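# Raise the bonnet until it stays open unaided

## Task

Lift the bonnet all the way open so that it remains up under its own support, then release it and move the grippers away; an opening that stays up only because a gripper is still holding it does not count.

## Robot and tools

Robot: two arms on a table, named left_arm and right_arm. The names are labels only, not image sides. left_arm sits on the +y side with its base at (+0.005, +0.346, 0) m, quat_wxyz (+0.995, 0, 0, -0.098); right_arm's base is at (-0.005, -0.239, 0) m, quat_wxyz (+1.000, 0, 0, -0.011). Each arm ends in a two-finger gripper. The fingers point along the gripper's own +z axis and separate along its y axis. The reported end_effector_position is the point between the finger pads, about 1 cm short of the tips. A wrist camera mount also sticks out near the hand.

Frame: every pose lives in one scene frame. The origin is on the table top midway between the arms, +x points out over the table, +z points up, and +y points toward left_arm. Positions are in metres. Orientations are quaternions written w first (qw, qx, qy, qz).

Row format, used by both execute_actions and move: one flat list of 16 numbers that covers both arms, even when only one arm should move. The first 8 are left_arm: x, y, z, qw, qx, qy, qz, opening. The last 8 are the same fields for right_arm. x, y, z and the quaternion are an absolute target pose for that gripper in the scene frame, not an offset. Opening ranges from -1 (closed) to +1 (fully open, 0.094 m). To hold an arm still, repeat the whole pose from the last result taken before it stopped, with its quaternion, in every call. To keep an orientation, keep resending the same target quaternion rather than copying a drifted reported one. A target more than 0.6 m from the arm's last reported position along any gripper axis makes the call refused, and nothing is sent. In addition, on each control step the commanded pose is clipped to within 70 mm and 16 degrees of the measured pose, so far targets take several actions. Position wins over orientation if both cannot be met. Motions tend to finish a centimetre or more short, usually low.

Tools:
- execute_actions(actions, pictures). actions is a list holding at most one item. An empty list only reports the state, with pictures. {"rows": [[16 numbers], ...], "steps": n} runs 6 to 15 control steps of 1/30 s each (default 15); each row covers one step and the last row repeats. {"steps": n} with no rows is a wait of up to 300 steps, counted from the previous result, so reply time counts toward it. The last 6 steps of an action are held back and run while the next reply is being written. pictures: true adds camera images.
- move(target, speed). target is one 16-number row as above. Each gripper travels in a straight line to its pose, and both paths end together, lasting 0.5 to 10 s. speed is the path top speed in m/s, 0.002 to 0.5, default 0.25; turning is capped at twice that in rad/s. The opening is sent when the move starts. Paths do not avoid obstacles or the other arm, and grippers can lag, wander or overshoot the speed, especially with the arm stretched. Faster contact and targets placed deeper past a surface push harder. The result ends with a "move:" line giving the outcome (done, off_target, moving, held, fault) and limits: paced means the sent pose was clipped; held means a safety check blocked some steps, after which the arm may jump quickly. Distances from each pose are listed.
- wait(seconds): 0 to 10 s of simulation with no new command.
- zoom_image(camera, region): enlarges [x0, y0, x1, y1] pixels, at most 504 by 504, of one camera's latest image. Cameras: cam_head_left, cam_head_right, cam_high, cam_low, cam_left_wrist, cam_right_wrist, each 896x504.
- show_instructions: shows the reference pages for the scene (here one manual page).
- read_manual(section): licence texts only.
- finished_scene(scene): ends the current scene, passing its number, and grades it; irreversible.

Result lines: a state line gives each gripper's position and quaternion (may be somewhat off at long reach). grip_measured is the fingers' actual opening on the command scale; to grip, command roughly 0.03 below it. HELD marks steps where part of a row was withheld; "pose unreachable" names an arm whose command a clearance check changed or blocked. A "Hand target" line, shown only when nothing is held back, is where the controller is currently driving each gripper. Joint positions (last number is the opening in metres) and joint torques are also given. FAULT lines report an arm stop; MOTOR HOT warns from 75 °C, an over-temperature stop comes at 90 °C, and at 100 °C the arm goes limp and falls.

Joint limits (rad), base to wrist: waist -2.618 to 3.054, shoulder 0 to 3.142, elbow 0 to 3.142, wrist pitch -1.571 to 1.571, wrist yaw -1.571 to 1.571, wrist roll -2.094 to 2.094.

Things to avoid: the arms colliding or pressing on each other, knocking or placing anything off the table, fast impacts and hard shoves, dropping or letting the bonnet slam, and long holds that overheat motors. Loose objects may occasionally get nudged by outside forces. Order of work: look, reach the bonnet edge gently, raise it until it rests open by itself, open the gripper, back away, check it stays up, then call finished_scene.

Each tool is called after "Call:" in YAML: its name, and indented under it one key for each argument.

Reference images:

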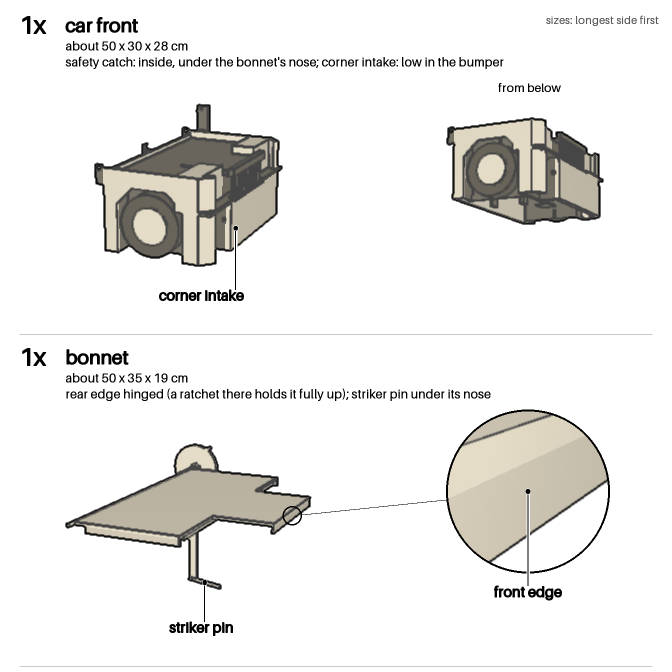

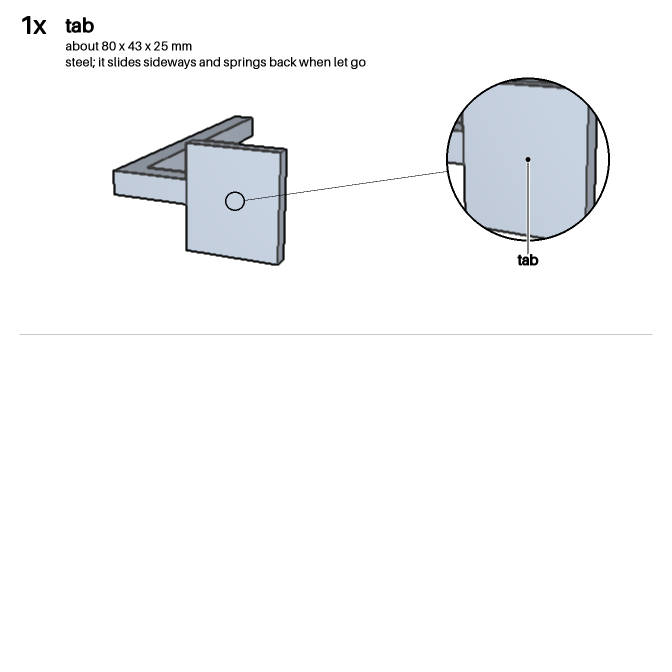

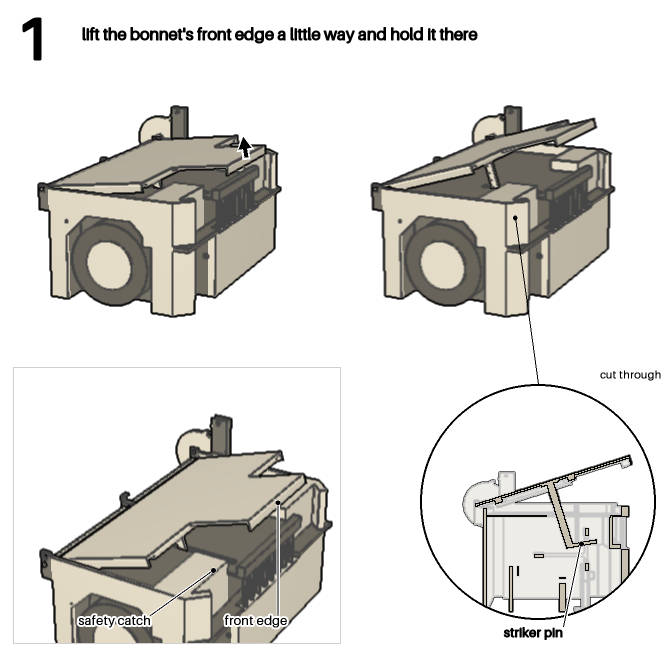

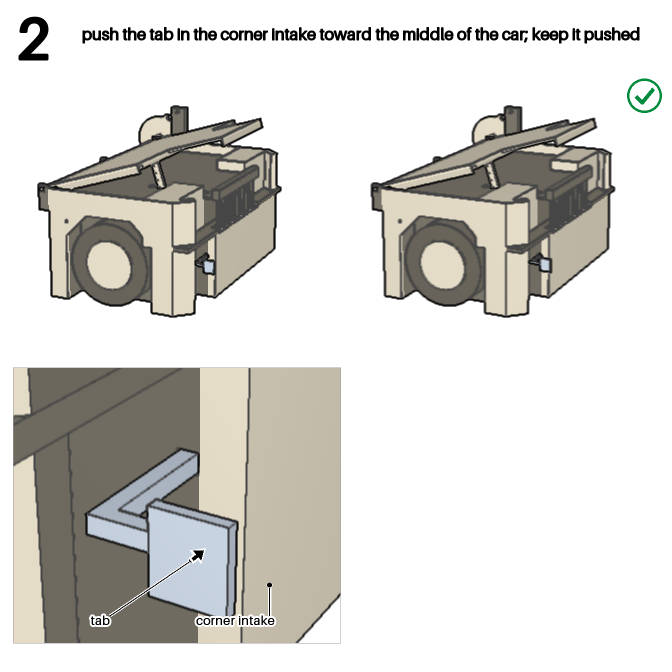

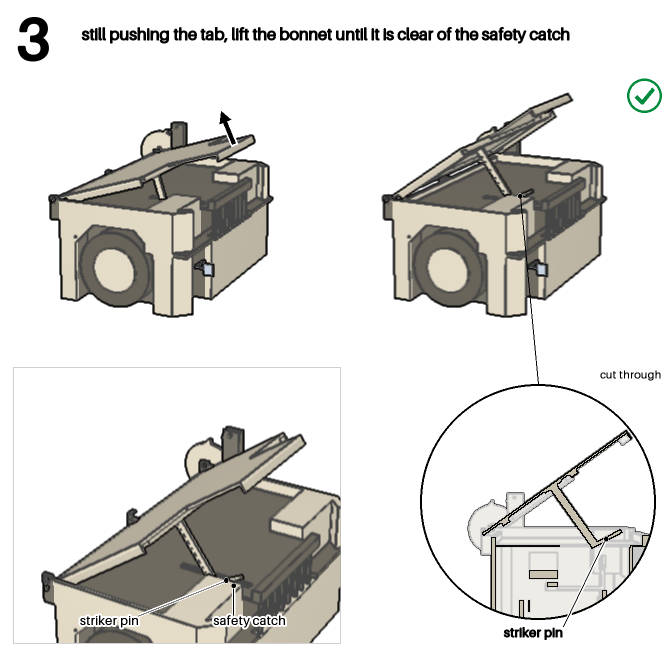

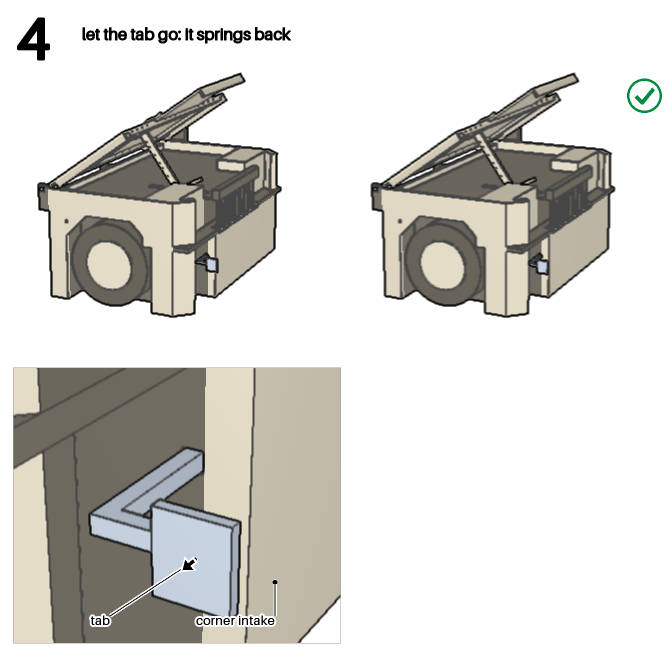

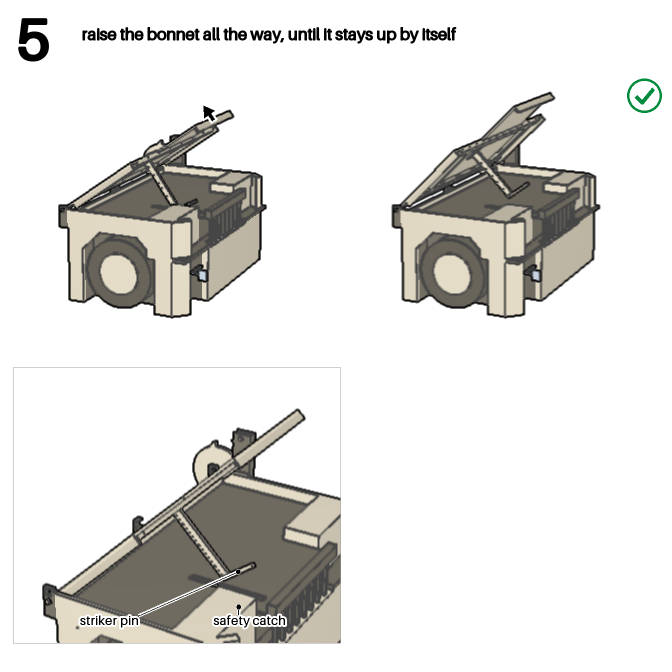

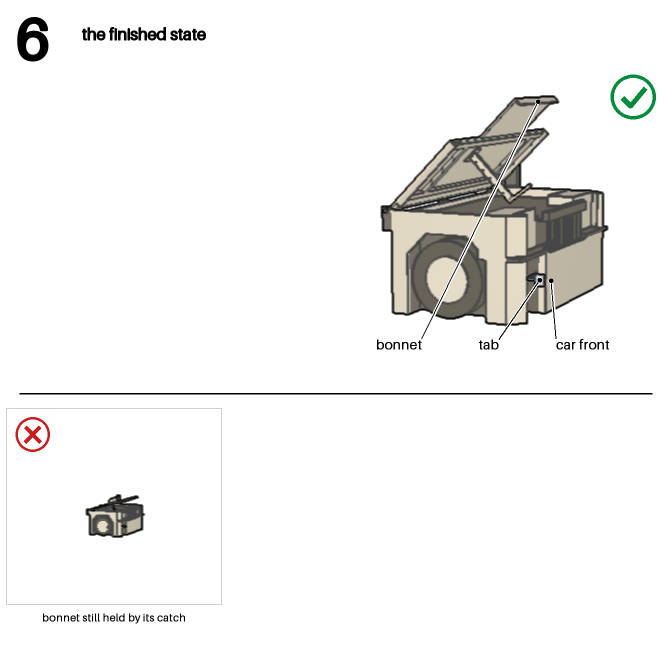

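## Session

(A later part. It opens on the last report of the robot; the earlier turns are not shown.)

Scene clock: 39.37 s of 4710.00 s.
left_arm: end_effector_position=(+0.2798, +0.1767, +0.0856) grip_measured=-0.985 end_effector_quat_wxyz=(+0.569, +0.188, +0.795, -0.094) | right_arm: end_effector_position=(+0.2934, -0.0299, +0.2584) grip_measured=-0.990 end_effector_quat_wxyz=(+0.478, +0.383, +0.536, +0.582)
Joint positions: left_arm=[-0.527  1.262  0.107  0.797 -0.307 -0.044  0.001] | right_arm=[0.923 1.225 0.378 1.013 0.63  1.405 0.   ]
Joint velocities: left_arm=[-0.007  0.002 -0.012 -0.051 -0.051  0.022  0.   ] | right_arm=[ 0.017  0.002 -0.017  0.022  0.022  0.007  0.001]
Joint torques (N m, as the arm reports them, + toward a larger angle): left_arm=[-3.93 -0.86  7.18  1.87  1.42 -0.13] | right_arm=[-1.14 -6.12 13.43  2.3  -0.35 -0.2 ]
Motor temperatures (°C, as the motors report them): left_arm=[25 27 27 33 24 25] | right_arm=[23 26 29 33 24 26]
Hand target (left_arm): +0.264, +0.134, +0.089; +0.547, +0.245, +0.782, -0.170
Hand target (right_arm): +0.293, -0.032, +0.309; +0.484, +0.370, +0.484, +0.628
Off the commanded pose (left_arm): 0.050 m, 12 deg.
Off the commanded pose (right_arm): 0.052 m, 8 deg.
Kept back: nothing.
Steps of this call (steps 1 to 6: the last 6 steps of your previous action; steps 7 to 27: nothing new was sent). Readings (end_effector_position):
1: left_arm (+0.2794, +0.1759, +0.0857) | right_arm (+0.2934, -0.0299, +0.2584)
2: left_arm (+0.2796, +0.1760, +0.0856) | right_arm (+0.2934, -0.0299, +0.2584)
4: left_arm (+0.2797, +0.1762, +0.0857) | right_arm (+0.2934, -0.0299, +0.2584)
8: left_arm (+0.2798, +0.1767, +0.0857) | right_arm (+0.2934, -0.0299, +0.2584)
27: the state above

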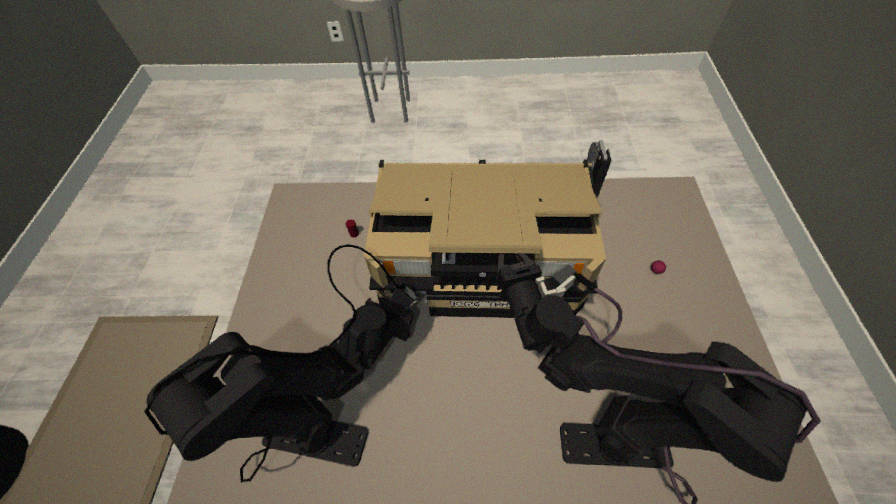

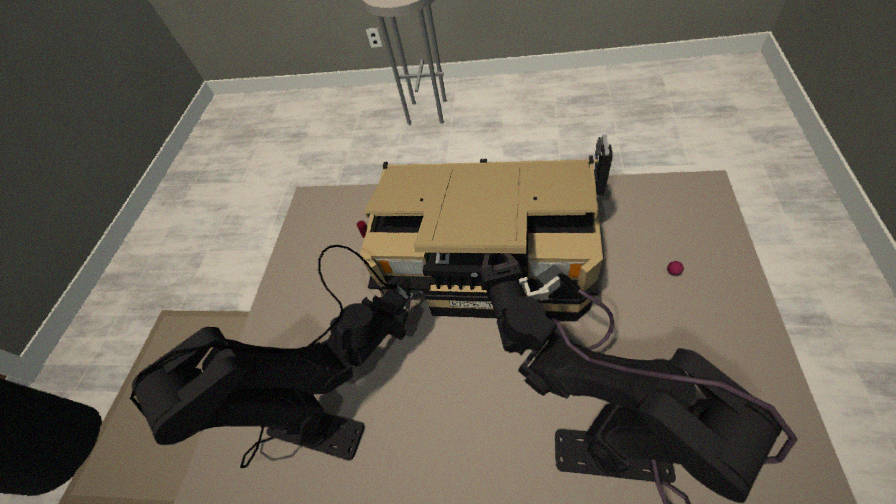

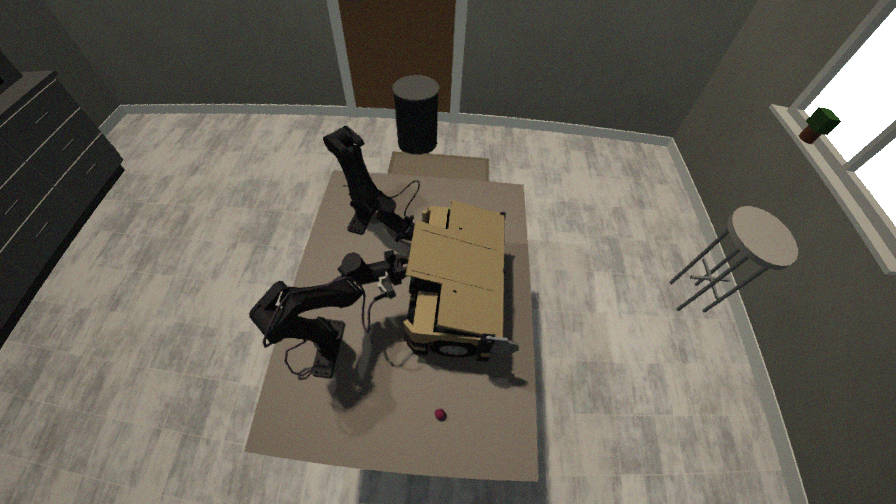

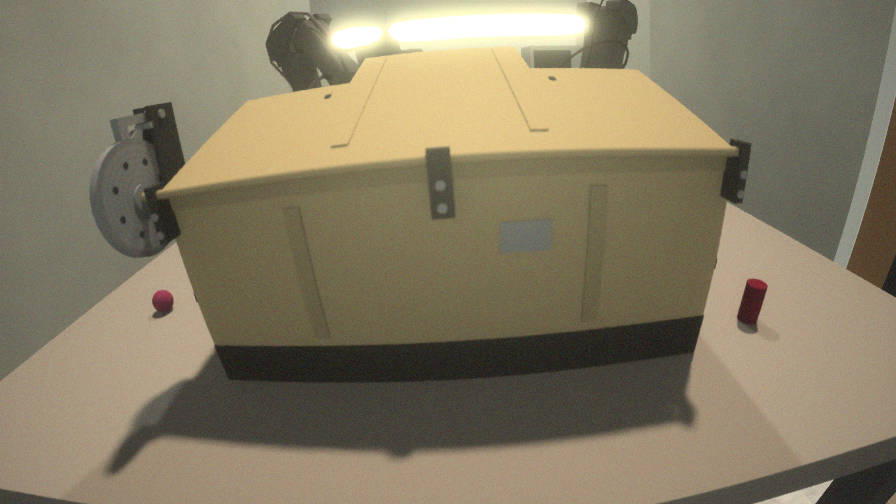

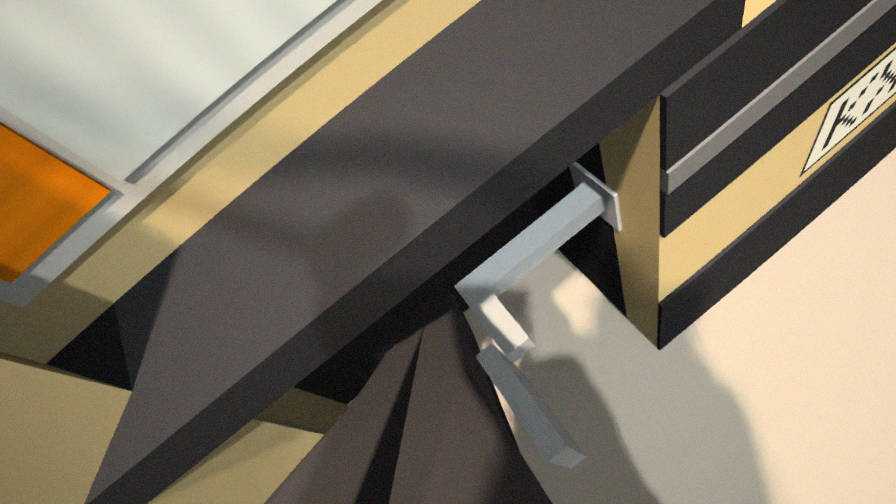

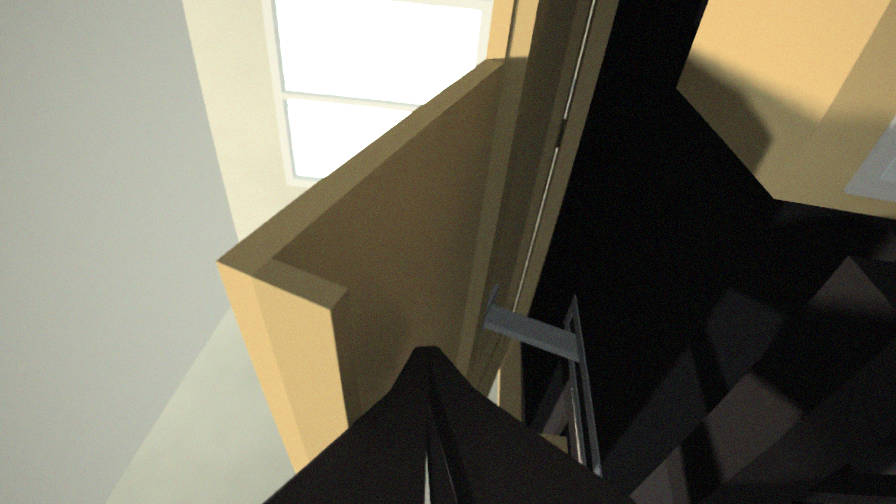

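Call:
execute_actions:
  actions:
    - {"rows":[[0.268,0.132,0.086,0.547,0.246,0.781,-0.173,-1,0.296,-0.03,0.313,0.483,0.371,0.484,0.629,-1],[0.268,0.132,0.086,0.547,0.246,0.781,-0.173,-1,0.297,-0.03,0.316,0.483,0.371,0.484,0.629,-1],[0.268,0.132,0.086,0.547,0.246,0.781,-0.173,-1,0.298,-0.03,0.319,0.483,0.371,0.484,0.629,-1],[0.268,0.132,0.086,0.547,0.246,0.781,-0.173,-1,0.299,-0.03,0.322,0.483,0.371,0.484,0.629,-1],[0.268,0.132,0.086,0.547,0.246,0.781,-0.173,-1,0.3,-0.03,0.325,0.483,0.371,0.484,0.629,-1],[0.268,0.132,0.086,0.547,0.246,0.781,-0.173,-1,0.301,-0.03,0.328,0.483,0.371,0.484,0.629,-1],[0.268,0.132,0.086,0.547,0.246,0.781,-0.173,-1,0.302,-0.03,0.331,0.483,0.371,0.484,0.629,-1],[0.268,0.132,0.086,0.547,0.246,0.781,-0.173,-1,0.304,-0.03,0.334,0.483,0.371,0.484,0.629,-1],[0.268,0.132,0.086,0.547,0.246,0.781,-0.173,-1,0.305,-0.03,0.337,0.483,0.371,0.484,0.629,-1],[0.268,0.132,0.086,0.547,0.246,0.781,-0.173,-1,0.307,-0.03,0.34,0.483,0.371,0.484,0.629,-1],[0.268,0.132,0.086,0.547,0.246,0.781,-0.173,-1,0.308,-0.03,0.343,0.483,0.371,0.484,0.629,-1],[0.268,0.132,0.086,0.547,0.246,0.781,-0.173,-1,0.31,-0.03,0.346,0.483,0.371,0.484,0.629,-1],[0.268,0.132,0.086,0.547,0.246,0.781,-0.173,-1,0.311,-0.03,0.349,0.483,0.371,0.484,0.629,-1],[0.268,0.132,0.086,0.547,0.246,0.781,-0.173,-1,0.313,-0.03,0.352,0.483,0.371,0.484,0.629,-1],[0.268,0.132,0.086,0.547,0.246,0.781,-0.173,-1,0.314,-0.03,0.355,0.483,0.371,0.484,0.629,-1]],"steps":15}

Call:
execute_actions:
  actions:
    - {"rows":[[0.268,0.132,0.086,0.547,0.246,0.781,-0.173,-1,0.316,-0.03,0.358,0.483,0.371,0.484,0.629,-1],[0.268,0.132,0.086,0.547,0.246,0.781,-0.173,-1,0.317,-0.03,0.361,0.483,0.371,0.484,0.629,-1],[0.268,0.132,0.086,0.547,0.246,0.781,-0.173,-1,0.319,-0.03,0.364,0.483,0.371,0.484,0.629,-1],[0.268,0.132,0.086,0.547,0.246,0.781,-0.173,-1,0.32,-0.03,0.367,0.483,0.371,0.484,0.629,-1],[0.268,0.132,0.086,0.547,0.246,0.781,-0.173,-1,0.322,-0.03,0.37,0.483,0.371,0.484,0.629,-1],[0.268,0.132,0.086,0.547,0.246,0.781,-0.173,-1,0.324,-0.03,0.373,0.483,0.371,0.484,0.629,-1],[0.268,0.132,0.086,0.547,0.246,0.781,-0.173,-1,0.326,-0.03,0.376,0.483,0.371,0.484,0.629,-1],[0.268,0.132,0.086,0.547,0.246,0.781,-0.173,-1,0.328,-0.03,0.379,0.483,0.371,0.484,0.629,-1],[0.268,0.132,0.086,0.547,0.246,0.781,-0.173,-1,0.33,-0.03,0.382,0.483,0.371,0.484,0.629,-1],[0.268,0.132,0.086,0.547,0.246,0.781,-0.173,-1,0.332,-0.03,0.385,0.483,0.371,0.484,0.629,-1],[0.268,0.132,0.086,0.547,0.246,0.781,-0.173,-1,0.334,-0.03,0.388,0.483,0.371,0.484,0.629,-1],[0.268,0.132,0.086,0.547,0.246,0.781,-0.173,-1,0.336,-0.03,0.391,0.483,0.371,0.484,0.629,-1],[0.268,0.132,0.086,0.547,0.246,0.781,-0.173,-1,0.338,-0.03,0.394,0.483,0.371,0.484,0.629,-1],[0.268,0.132,0.086,0.547,0.246,0.781,-0.173,-1,0.34,-0.03,0.397,0.483,0.371,0.484,0.629,-1],[0.268,0.132,0.086,0.547,0.246,0.781,-0.173,-1,0.342,-0.03,0.4,0.483,0.371,0.484,0.629,-1]],"steps":15}

Call:
wait:
  seconds: 0.5

Scene clock: 40.57 s of 4710.00 s.
left_arm: end_effector_position=(+0.2798, +0.1767, +0.0858) grip_measured=-0.985 end_effector_quat_wxyz=(+0.569, +0.188, +0.795, -0.094) | right_arm: end_effector_position=(+0.2998, -0.0297, +0.2776) grip_measured=-0.990 end_effector_quat_wxyz=(+0.479, +0.382, +0.534, +0.582)
Joint positions: left_arm=[-0.527  1.262  0.107  0.797 -0.307 -0.044  0.001] | right_arm=[0.901 1.189 0.443 0.914 0.61  1.405 0.   ]
Joint velocities: left_arm=[ 0.002 -0.017 -0.007 -0.007 -0.022  0.051 -0.001] | right_arm=[-0.129 -0.095  0.364 -0.388 -0.095 -0.022 -0.001]
Joint torques (N m, as the arm reports them, + toward a larger angle): left_arm=[-3.2  -1.28  6.51  1.94  1.47 -0.09] | right_arm=[-1.1  -6.21 14.01  2.45 -0.32 -0.14]
Motor temperatures (°C, as the motors report them): left_arm=[25 27 27 33 24 25] | right_arm=[23 27 29 33 24 26]
Steps of this call (steps 1 to 27: nothing new was sent; steps 28 to 36: the first 9 steps of this action). Readings (end_effector_position):
28: left_arm (+0.2798, +0.1767, +0.0857) | right_arm (+0.2933, -0.0300, +0.2584)
29: left_arm (+0.2798, +0.1767, +0.0858) | right_arm (+0.2935, -0.0299, +0.2583)
31: left_arm (+0.2798, +0.1767, +0.0858) | right_arm (+0.2943, -0.0298, +0.2604)
35: left_arm (+0.2798, +0.1767, +0.0858) | right_arm (+0.2984, -0.0297, +0.2735)
36: the state above

Scene clock: 41.07 s of 4710.00 s.
left_arm: end_effector_position=(+0.2798, +0.1767, +0.0858) grip_measured=-0.985 end_effector_quat_wxyz=(+0.569, +0.188, +0.795, -0.094) | right_arm: end_effector_position=(+0.3242, -0.0264, +0.3180) grip_measured=-0.990 end_effector_quat_wxyz=(+0.478, +0.381, +0.541, +0.577)
Joint positions: left_arm=[-0.527  1.262  0.107  0.797 -0.307 -0.044  0.001] | right_arm=[0.827 1.182 0.631 0.696 0.535 1.419 0.   ]
Joint velocities: left_arm=[-0.027 -0.012 -0.017 -0.007 -0.037 -0.007 -0.   ] | right_arm=[-0.164 -0.002  0.369 -0.403 -0.183  0.022 -0.   ]
Joint torques (N m, as the arm reports them, + toward a larger angle): left_arm=[-3.19 -1.26  6.52  1.94  1.47 -0.08] | right_arm=[-1.56 -5.36 15.01  2.72 -0.21 -0.09]
Motor temperatures (°C, as the motors report them): left_arm=[25 27 27 33 24 25] | right_arm=[23 27 29 34 24 26]
Off your previous action's commanded pose (left_arm): 0.046 m, 12 deg at its last step (step 6 of this call).
Off your previous action's commanded pose (right_arm): 0.056 m, 7 deg at its last step (step 6 of this call).
Steps of this call (steps 1 to 6: the last 6 steps of your previous action; steps 7 to 15: the first 9 steps of this action). Readings (end_effector_position):
7: left_arm (+0.2798, +0.1767, +0.0858) | right_arm (+0.3116, -0.0282, +0.3014)
8: left_arm (+0.2798, +0.1767, +0.0858) | right_arm (+0.3132, -0.0278, +0.3028)
10: left_arm (+0.2798, +0.1767, +0.0858) | right_arm (+0.3162, -0.0270, +0.3058)
14: left_arm (+0.2798, +0.1767, +0.0858) | right_arm (+0.3225, -0.0264, +0.3148)
15: the state above

Scene clock: 41.77 s of 4710.00 s.
left_arm: end_effector_position=(+0.2798, +0.1767, +0.0858) grip_measured=-0.985 end_effector_quat_wxyz=(+0.569, +0.188, +0.795, -0.094) | right_arm: end_effector_position=(+0.3393, -0.0266, +0.3411) grip_measured=-0.990 end_effector_quat_wxyz=(+0.472, +0.384, +0.544, +0.577)
Joint positions: left_arm=[-0.527  1.262  0.107  0.797 -0.307 -0.044  0.001] | right_arm=[0.777 1.195 0.746 0.577 0.48  1.44  0.   ]
Joint velocities: left_arm=[ 0.022  0.002 -0.002 -0.037  0.066  0.037 -0.001] | right_arm=[-0.012 -0.012 -0.007 -0.022 -0.007  0.066 -0.   ]
Joint torques (N m, as the arm reports them, + toward a larger angle): left_arm=[-3.19 -1.27  6.5   1.94  1.46 -0.09] | right_arm=[-1.2  -4.85 14.63  2.65 -0.23  0.  ]
Motor temperatures (°C, as the motors report them): left_arm=[25 27 27 33 24 25] | right_arm=[23 27 30 34 24 26]
Hand target (left_arm): +0.264, +0.137, +0.088; +0.548, +0.244, +0.782, -0.169
Hand target (right_arm): +0.336, -0.033, +0.396; +0.484, +0.370, +0.484, +0.628
Off the commanded pose (left_arm): 0.046 m, 12 deg.
Off the commanded pose (right_arm): 0.059 m, 9 deg.
Kept back: nothing.
Steps of this call (steps 1 to 6: the last 6 steps of your previous action; steps 7 to 21: nothing new was sent). Readings (end_effector_position):
1: left_arm (+0.2798, +0.1767, +0.0858) | right_arm (+0.3260, -0.0266, +0.3213)
2: left_arm (+0.2798, +0.1767, +0.0858) | right_arm (+0.3277, -0.0266, +0.3243)
4: left_arm (+0.2798, +0.1767, +0.0858) | right_arm (+0.3312, -0.0267, +0.3297)
8: left_arm (+0.2798, +0.1767, +0.0858) | right_arm (+0.3382, -0.0267, +0.3400)
21: the state above

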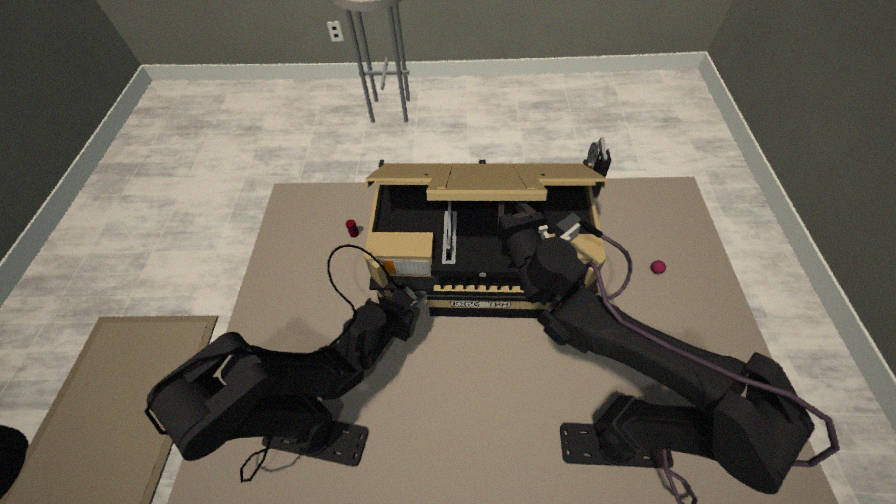

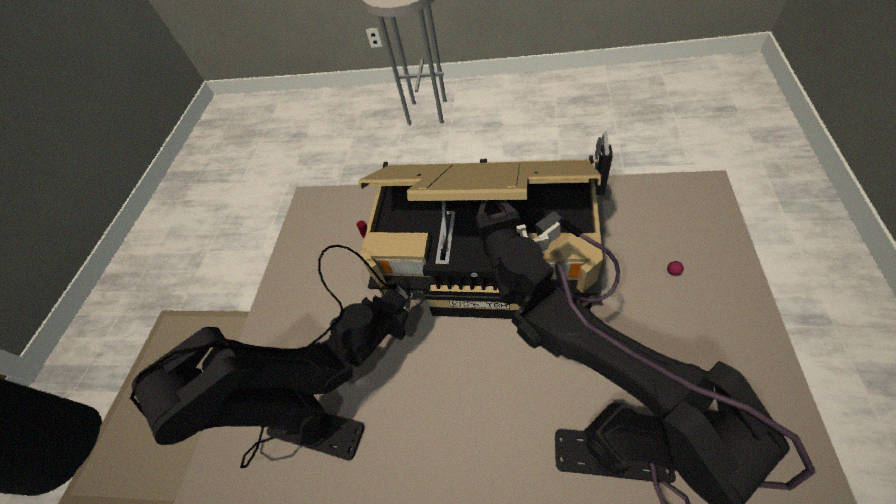

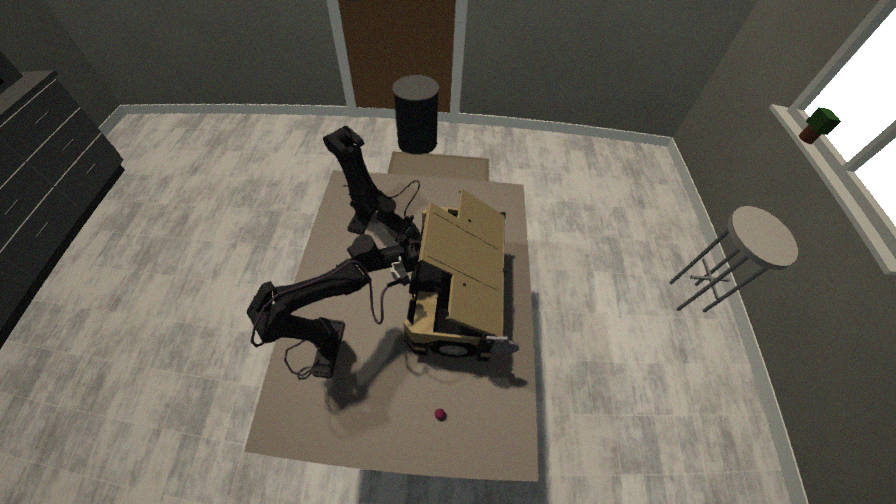

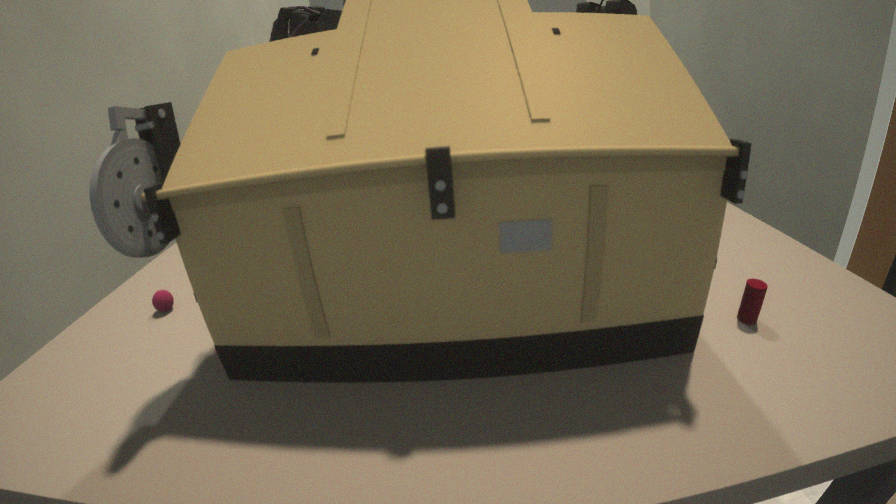

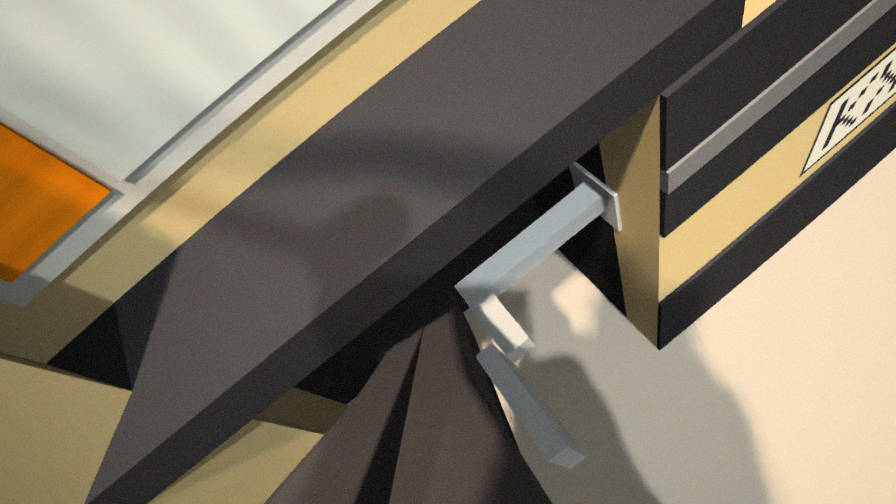

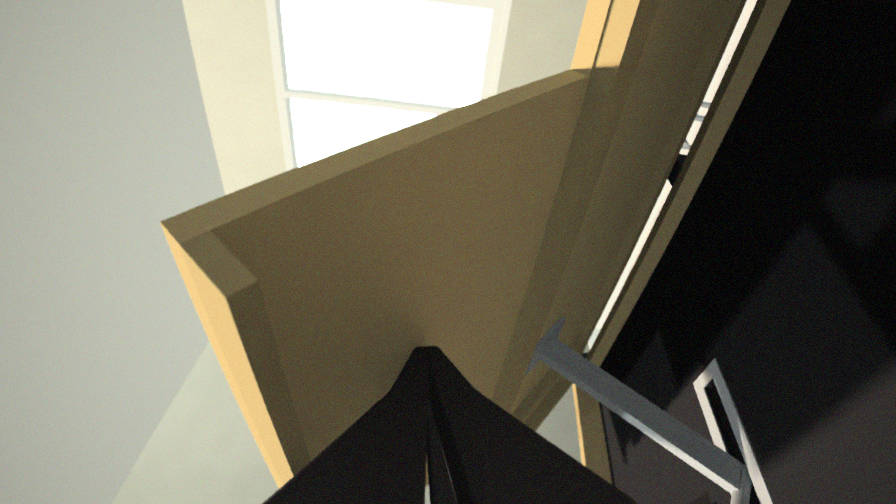

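Cleared. Continue, releasing the tab gradually.

Call:
execute_actions:
  actions:
    - {"rows":[[0.268,0.137,0.086,0.547,0.246,0.781,-0.173,-1,0.345,-0.03,0.403,0.483,0.371,0.484,0.629,-1],[0.268,0.142,0.086,0.547,0.246,0.781,-0.173,-1,0.348,-0.03,0.406,0.483,0.371,0.484,0.629,-1],[0.268,0.147,0.086,0.547,0.246,0.781,-0.173,-1,0.351,-0.03,0.409,0.483,0.371,0.484,0.629,-1],[0.268,0.152,0.086,0.547,0.246,0.781,-0.173,-1,0.354,-0.03,0.412,0.483,0.371,0.484,0.629,-1],[0.268,0.157,0.086,0.547,0.246,0.781,-0.173,-1,0.357,-0.03,0.415,0.483,0.371,0.484,0.629,-1],[0.268,0.162,0.086,0.547,0.246,0.781,-0.173,-1,0.36,-0.03,0.418,0.483,0.371,0.484,0.629,-1],[0.268,0.167,0.086,0.547,0.246,0.781,-0.173,-1,0.363,-0.03,0.421,0.483,0.371,0.484,0.629,-1],[0.268,0.172,0.086,0.547,0.246,0.781,-0.173,-1,0.366,-0.03,0.424,0.483,0.371,0.484,0.629,-1],[0.268,0.177,0.086,0.547,0.246,0.781,-0.173,-1,0.369,-0.03,0.427,0.483,0.371,0.484,0.629,-1],[0.268,0.182,0.086,0.547,0.246,0.781,-0.173,-1,0.372,-0.03,0.43,0.483,0.371,0.484,0.629,-1],[0.268,0.187,0.086,0.547,0.246,0.781,-0.173,-1,0.375,-0.03,0.433,0.483,0.371,0.484,0.629,-1],[0.268,0.192,0.086,0.547,0.246,0.781,-0.173,-1,0.378,-0.03,0.436,0.483,0.371,0.484,0.629,-1],[0.266,0.197,0.086,0.547,0.246,0.781,-0.173,-1,0.381,-0.03,0.439,0.483,0.371,0.484,0.629,-1],[0.264,0.201,0.086,0.547,0.246,0.781,-0.173,-1,0.384,-0.03,0.442,0.483,0.371,0.484,0.629,-1],[0.262,0.204,0.086,0.547,0.246,0.781,-0.173,-1,0.387,-0.03,0.445,0.483,0.371,0.484,0.629,-1]],"steps":15}

Call:
wait:
  seconds: 0.5

Scene clock: 42.77 s of 4710.00 s.
left_arm: end_effector_position=(+0.2826, +0.1879, +0.0858) grip_measured=-0.985 end_effector_quat_wxyz=(+0.564, +0.194, +0.794, -0.117) | right_arm: end_effector_position=(+0.3592, -0.0273, +0.3651) grip_measured=-0.990 end_effector_quat_wxyz=(+0.473, +0.385, +0.540, +0.580)
Joint positions: left_arm=[-0.411  1.219  0.084  0.788 -0.154 -0.02   0.001] | right_arm=[0.724 1.242 0.866 0.509 0.432 1.45  0.   ]
Joint velocities: left_arm=[ 0.632 -0.432 -0.247 -0.037  0.769  0.154 -0.001] | right_arm=[-0.227  0.247  0.525 -0.3   -0.168  0.066  0.001]
Joint torques (N m, as the arm reports them, + toward a larger angle): left_arm=[-0.27 -4.72  3.22  2.04  0.33  0.12] | right_arm=[-1.22 -5.24 14.63  2.81 -0.14 -0.07]
Motor temperatures (°C, as the motors report them): left_arm=[25 27 27 33 24 25] | right_arm=[23 27 30 34 24 26]
Steps of this call (steps 1 to 21: nothing new was sent; steps 22 to 30: the first 9 steps of this action). Readings (end_effector_position):
22: left_arm (+0.2798, +0.1767, +0.0858) | right_arm (+0.3397, -0.0268, +0.3416)
23: left_arm (+0.2801, +0.1768, +0.0858) | right_arm (+0.3405, -0.0269, +0.3427)
25: left_arm (+0.2809, +0.1770, +0.0852) | right_arm (+0.3442, -0.0270, +0.3476)
29: left_arm (+0.2828, +0.1848, +0.0855) | right_arm (+0.3559, -0.0273, +0.3615)
30: the state above

Scene clock: 43.47 s of 4710.00 s.
left_arm: end_effector_position=(+0.2672, +0.1983, +0.0883) grip_measured=-0.985 end_effector_quat_wxyz=(+0.560, +0.233, +0.777, -0.168) | right_arm: end_effector_position=(+0.3780, -0.0241, +0.3787) grip_measured=-0.990 end_effector_quat_wxyz=(+0.460, +0.390, +0.555, +0.572)
Joint positions: left_arm=[-0.236  1.069  0.016  0.729  0.143  0.048  0.001] | right_arm=[0.68  1.292 0.997 0.38  0.375 1.474 0.   ]
Joint velocities: left_arm=[ 0.017 -0.007  0.002 -0.022  0.081 -0.007  0.001] | right_arm=[-0.012 -0.007 -0.022  0.037 -0.007  0.007 -0.   ]
Joint torques (N m, as the arm reports them, + toward a larger angle): left_arm=[ 0.88 -3.46  3.49  1.93  0.13  0.09] | right_arm=[-2.33 -3.5  16.17  3.07 -0.25 -0.05]
Motor temperatures (°C, as the motors report them): left_arm=[25 27 27 33 24 25] | right_arm=[23 27 30 34 24 26]
Hand target (left_arm): +0.263, +0.201, +0.085; +0.557, +0.237, +0.778, -0.168
Hand target (right_arm): +0.381, -0.034, +0.441; +0.484, +0.370, +0.484, +0.628
Off the commanded pose (left_arm): 0.008 m, 2 deg.
Off the commanded pose (right_arm): 0.067 m, 11 deg.
Kept back: nothing.
Steps of this call (steps 1 to 6: the last 6 steps of your previous action; steps 7 to 21: nothing new was sent). Readings (end_effector_position):
1: left_arm (+0.2818, +0.1901, +0.0864) | right_arm (+0.3626, -0.0274, +0.3686)
2: left_arm (+0.2807, +0.1915, +0.0875) | right_arm (+0.3660, -0.0275, +0.3722)
4: left_arm (+0.2792, +0.1966, +0.0900) | right_arm (+0.3730, -0.0278, +0.3791)
8: left_arm (+0.2752, +0.2070, +0.0930) | right_arm (+0.3773, -0.0253, +0.3797)
21: the state above

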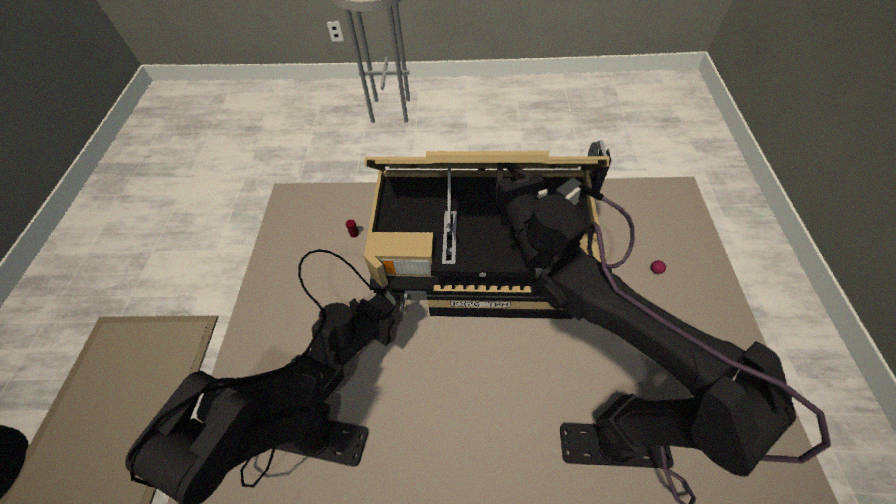

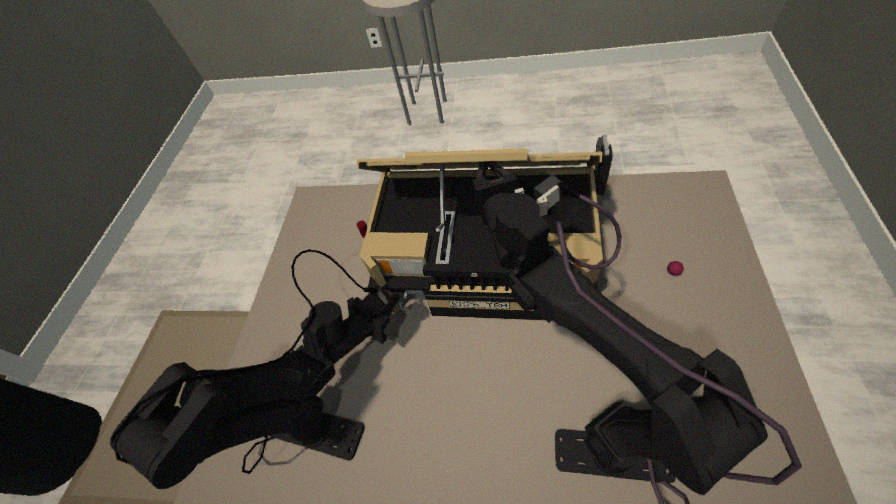

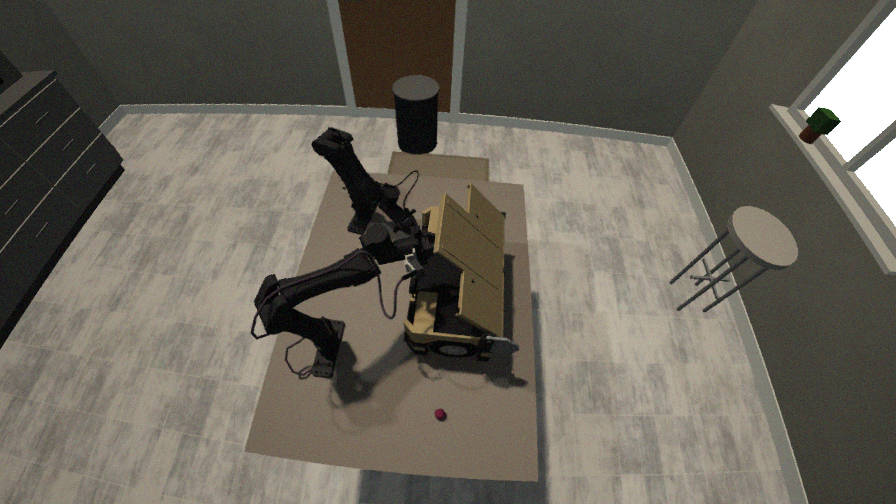

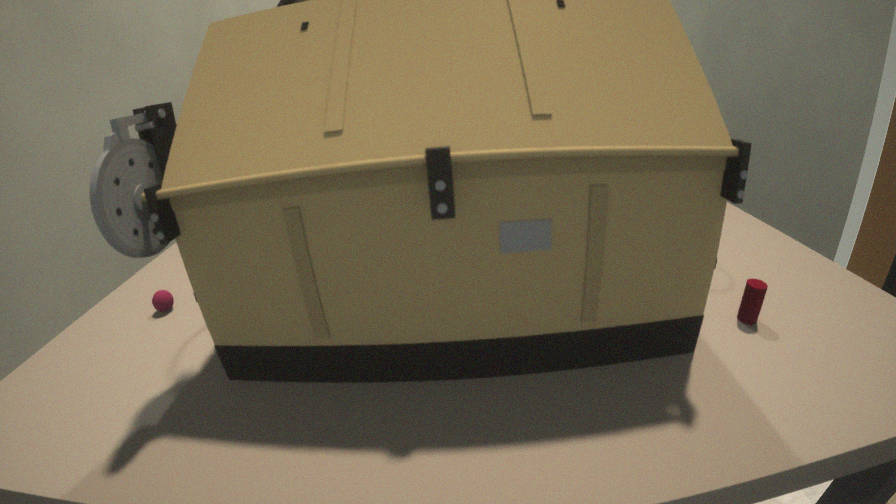

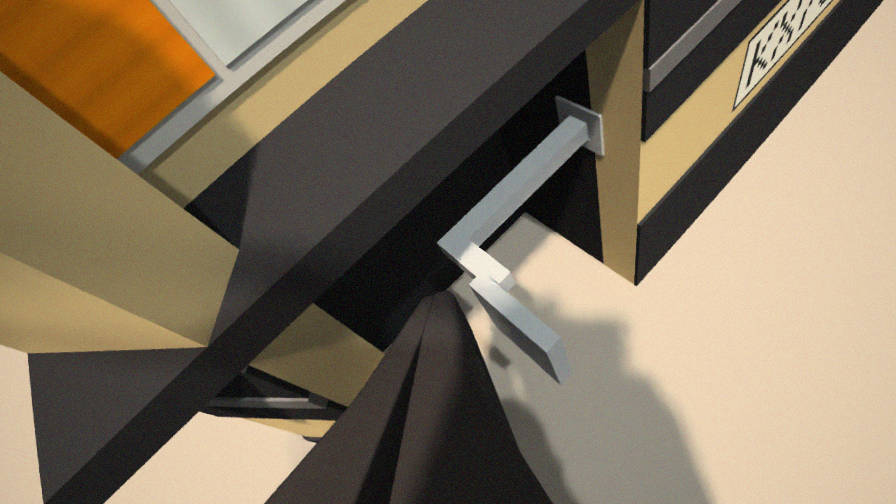

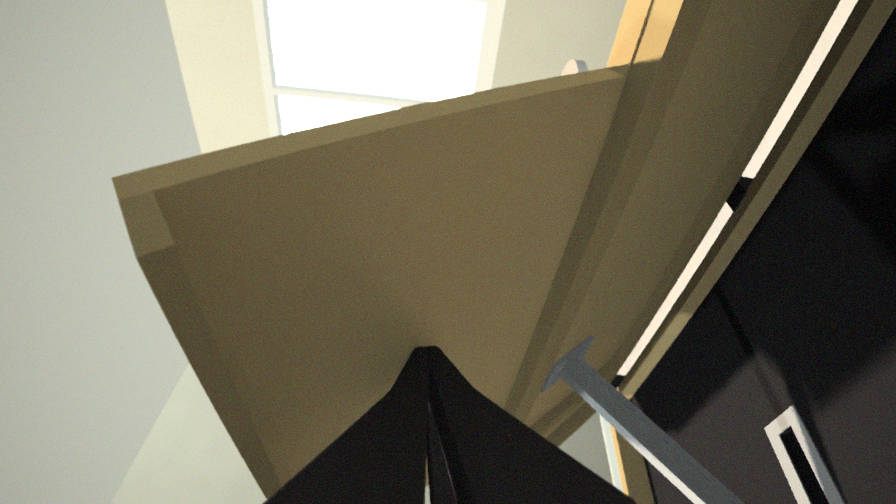

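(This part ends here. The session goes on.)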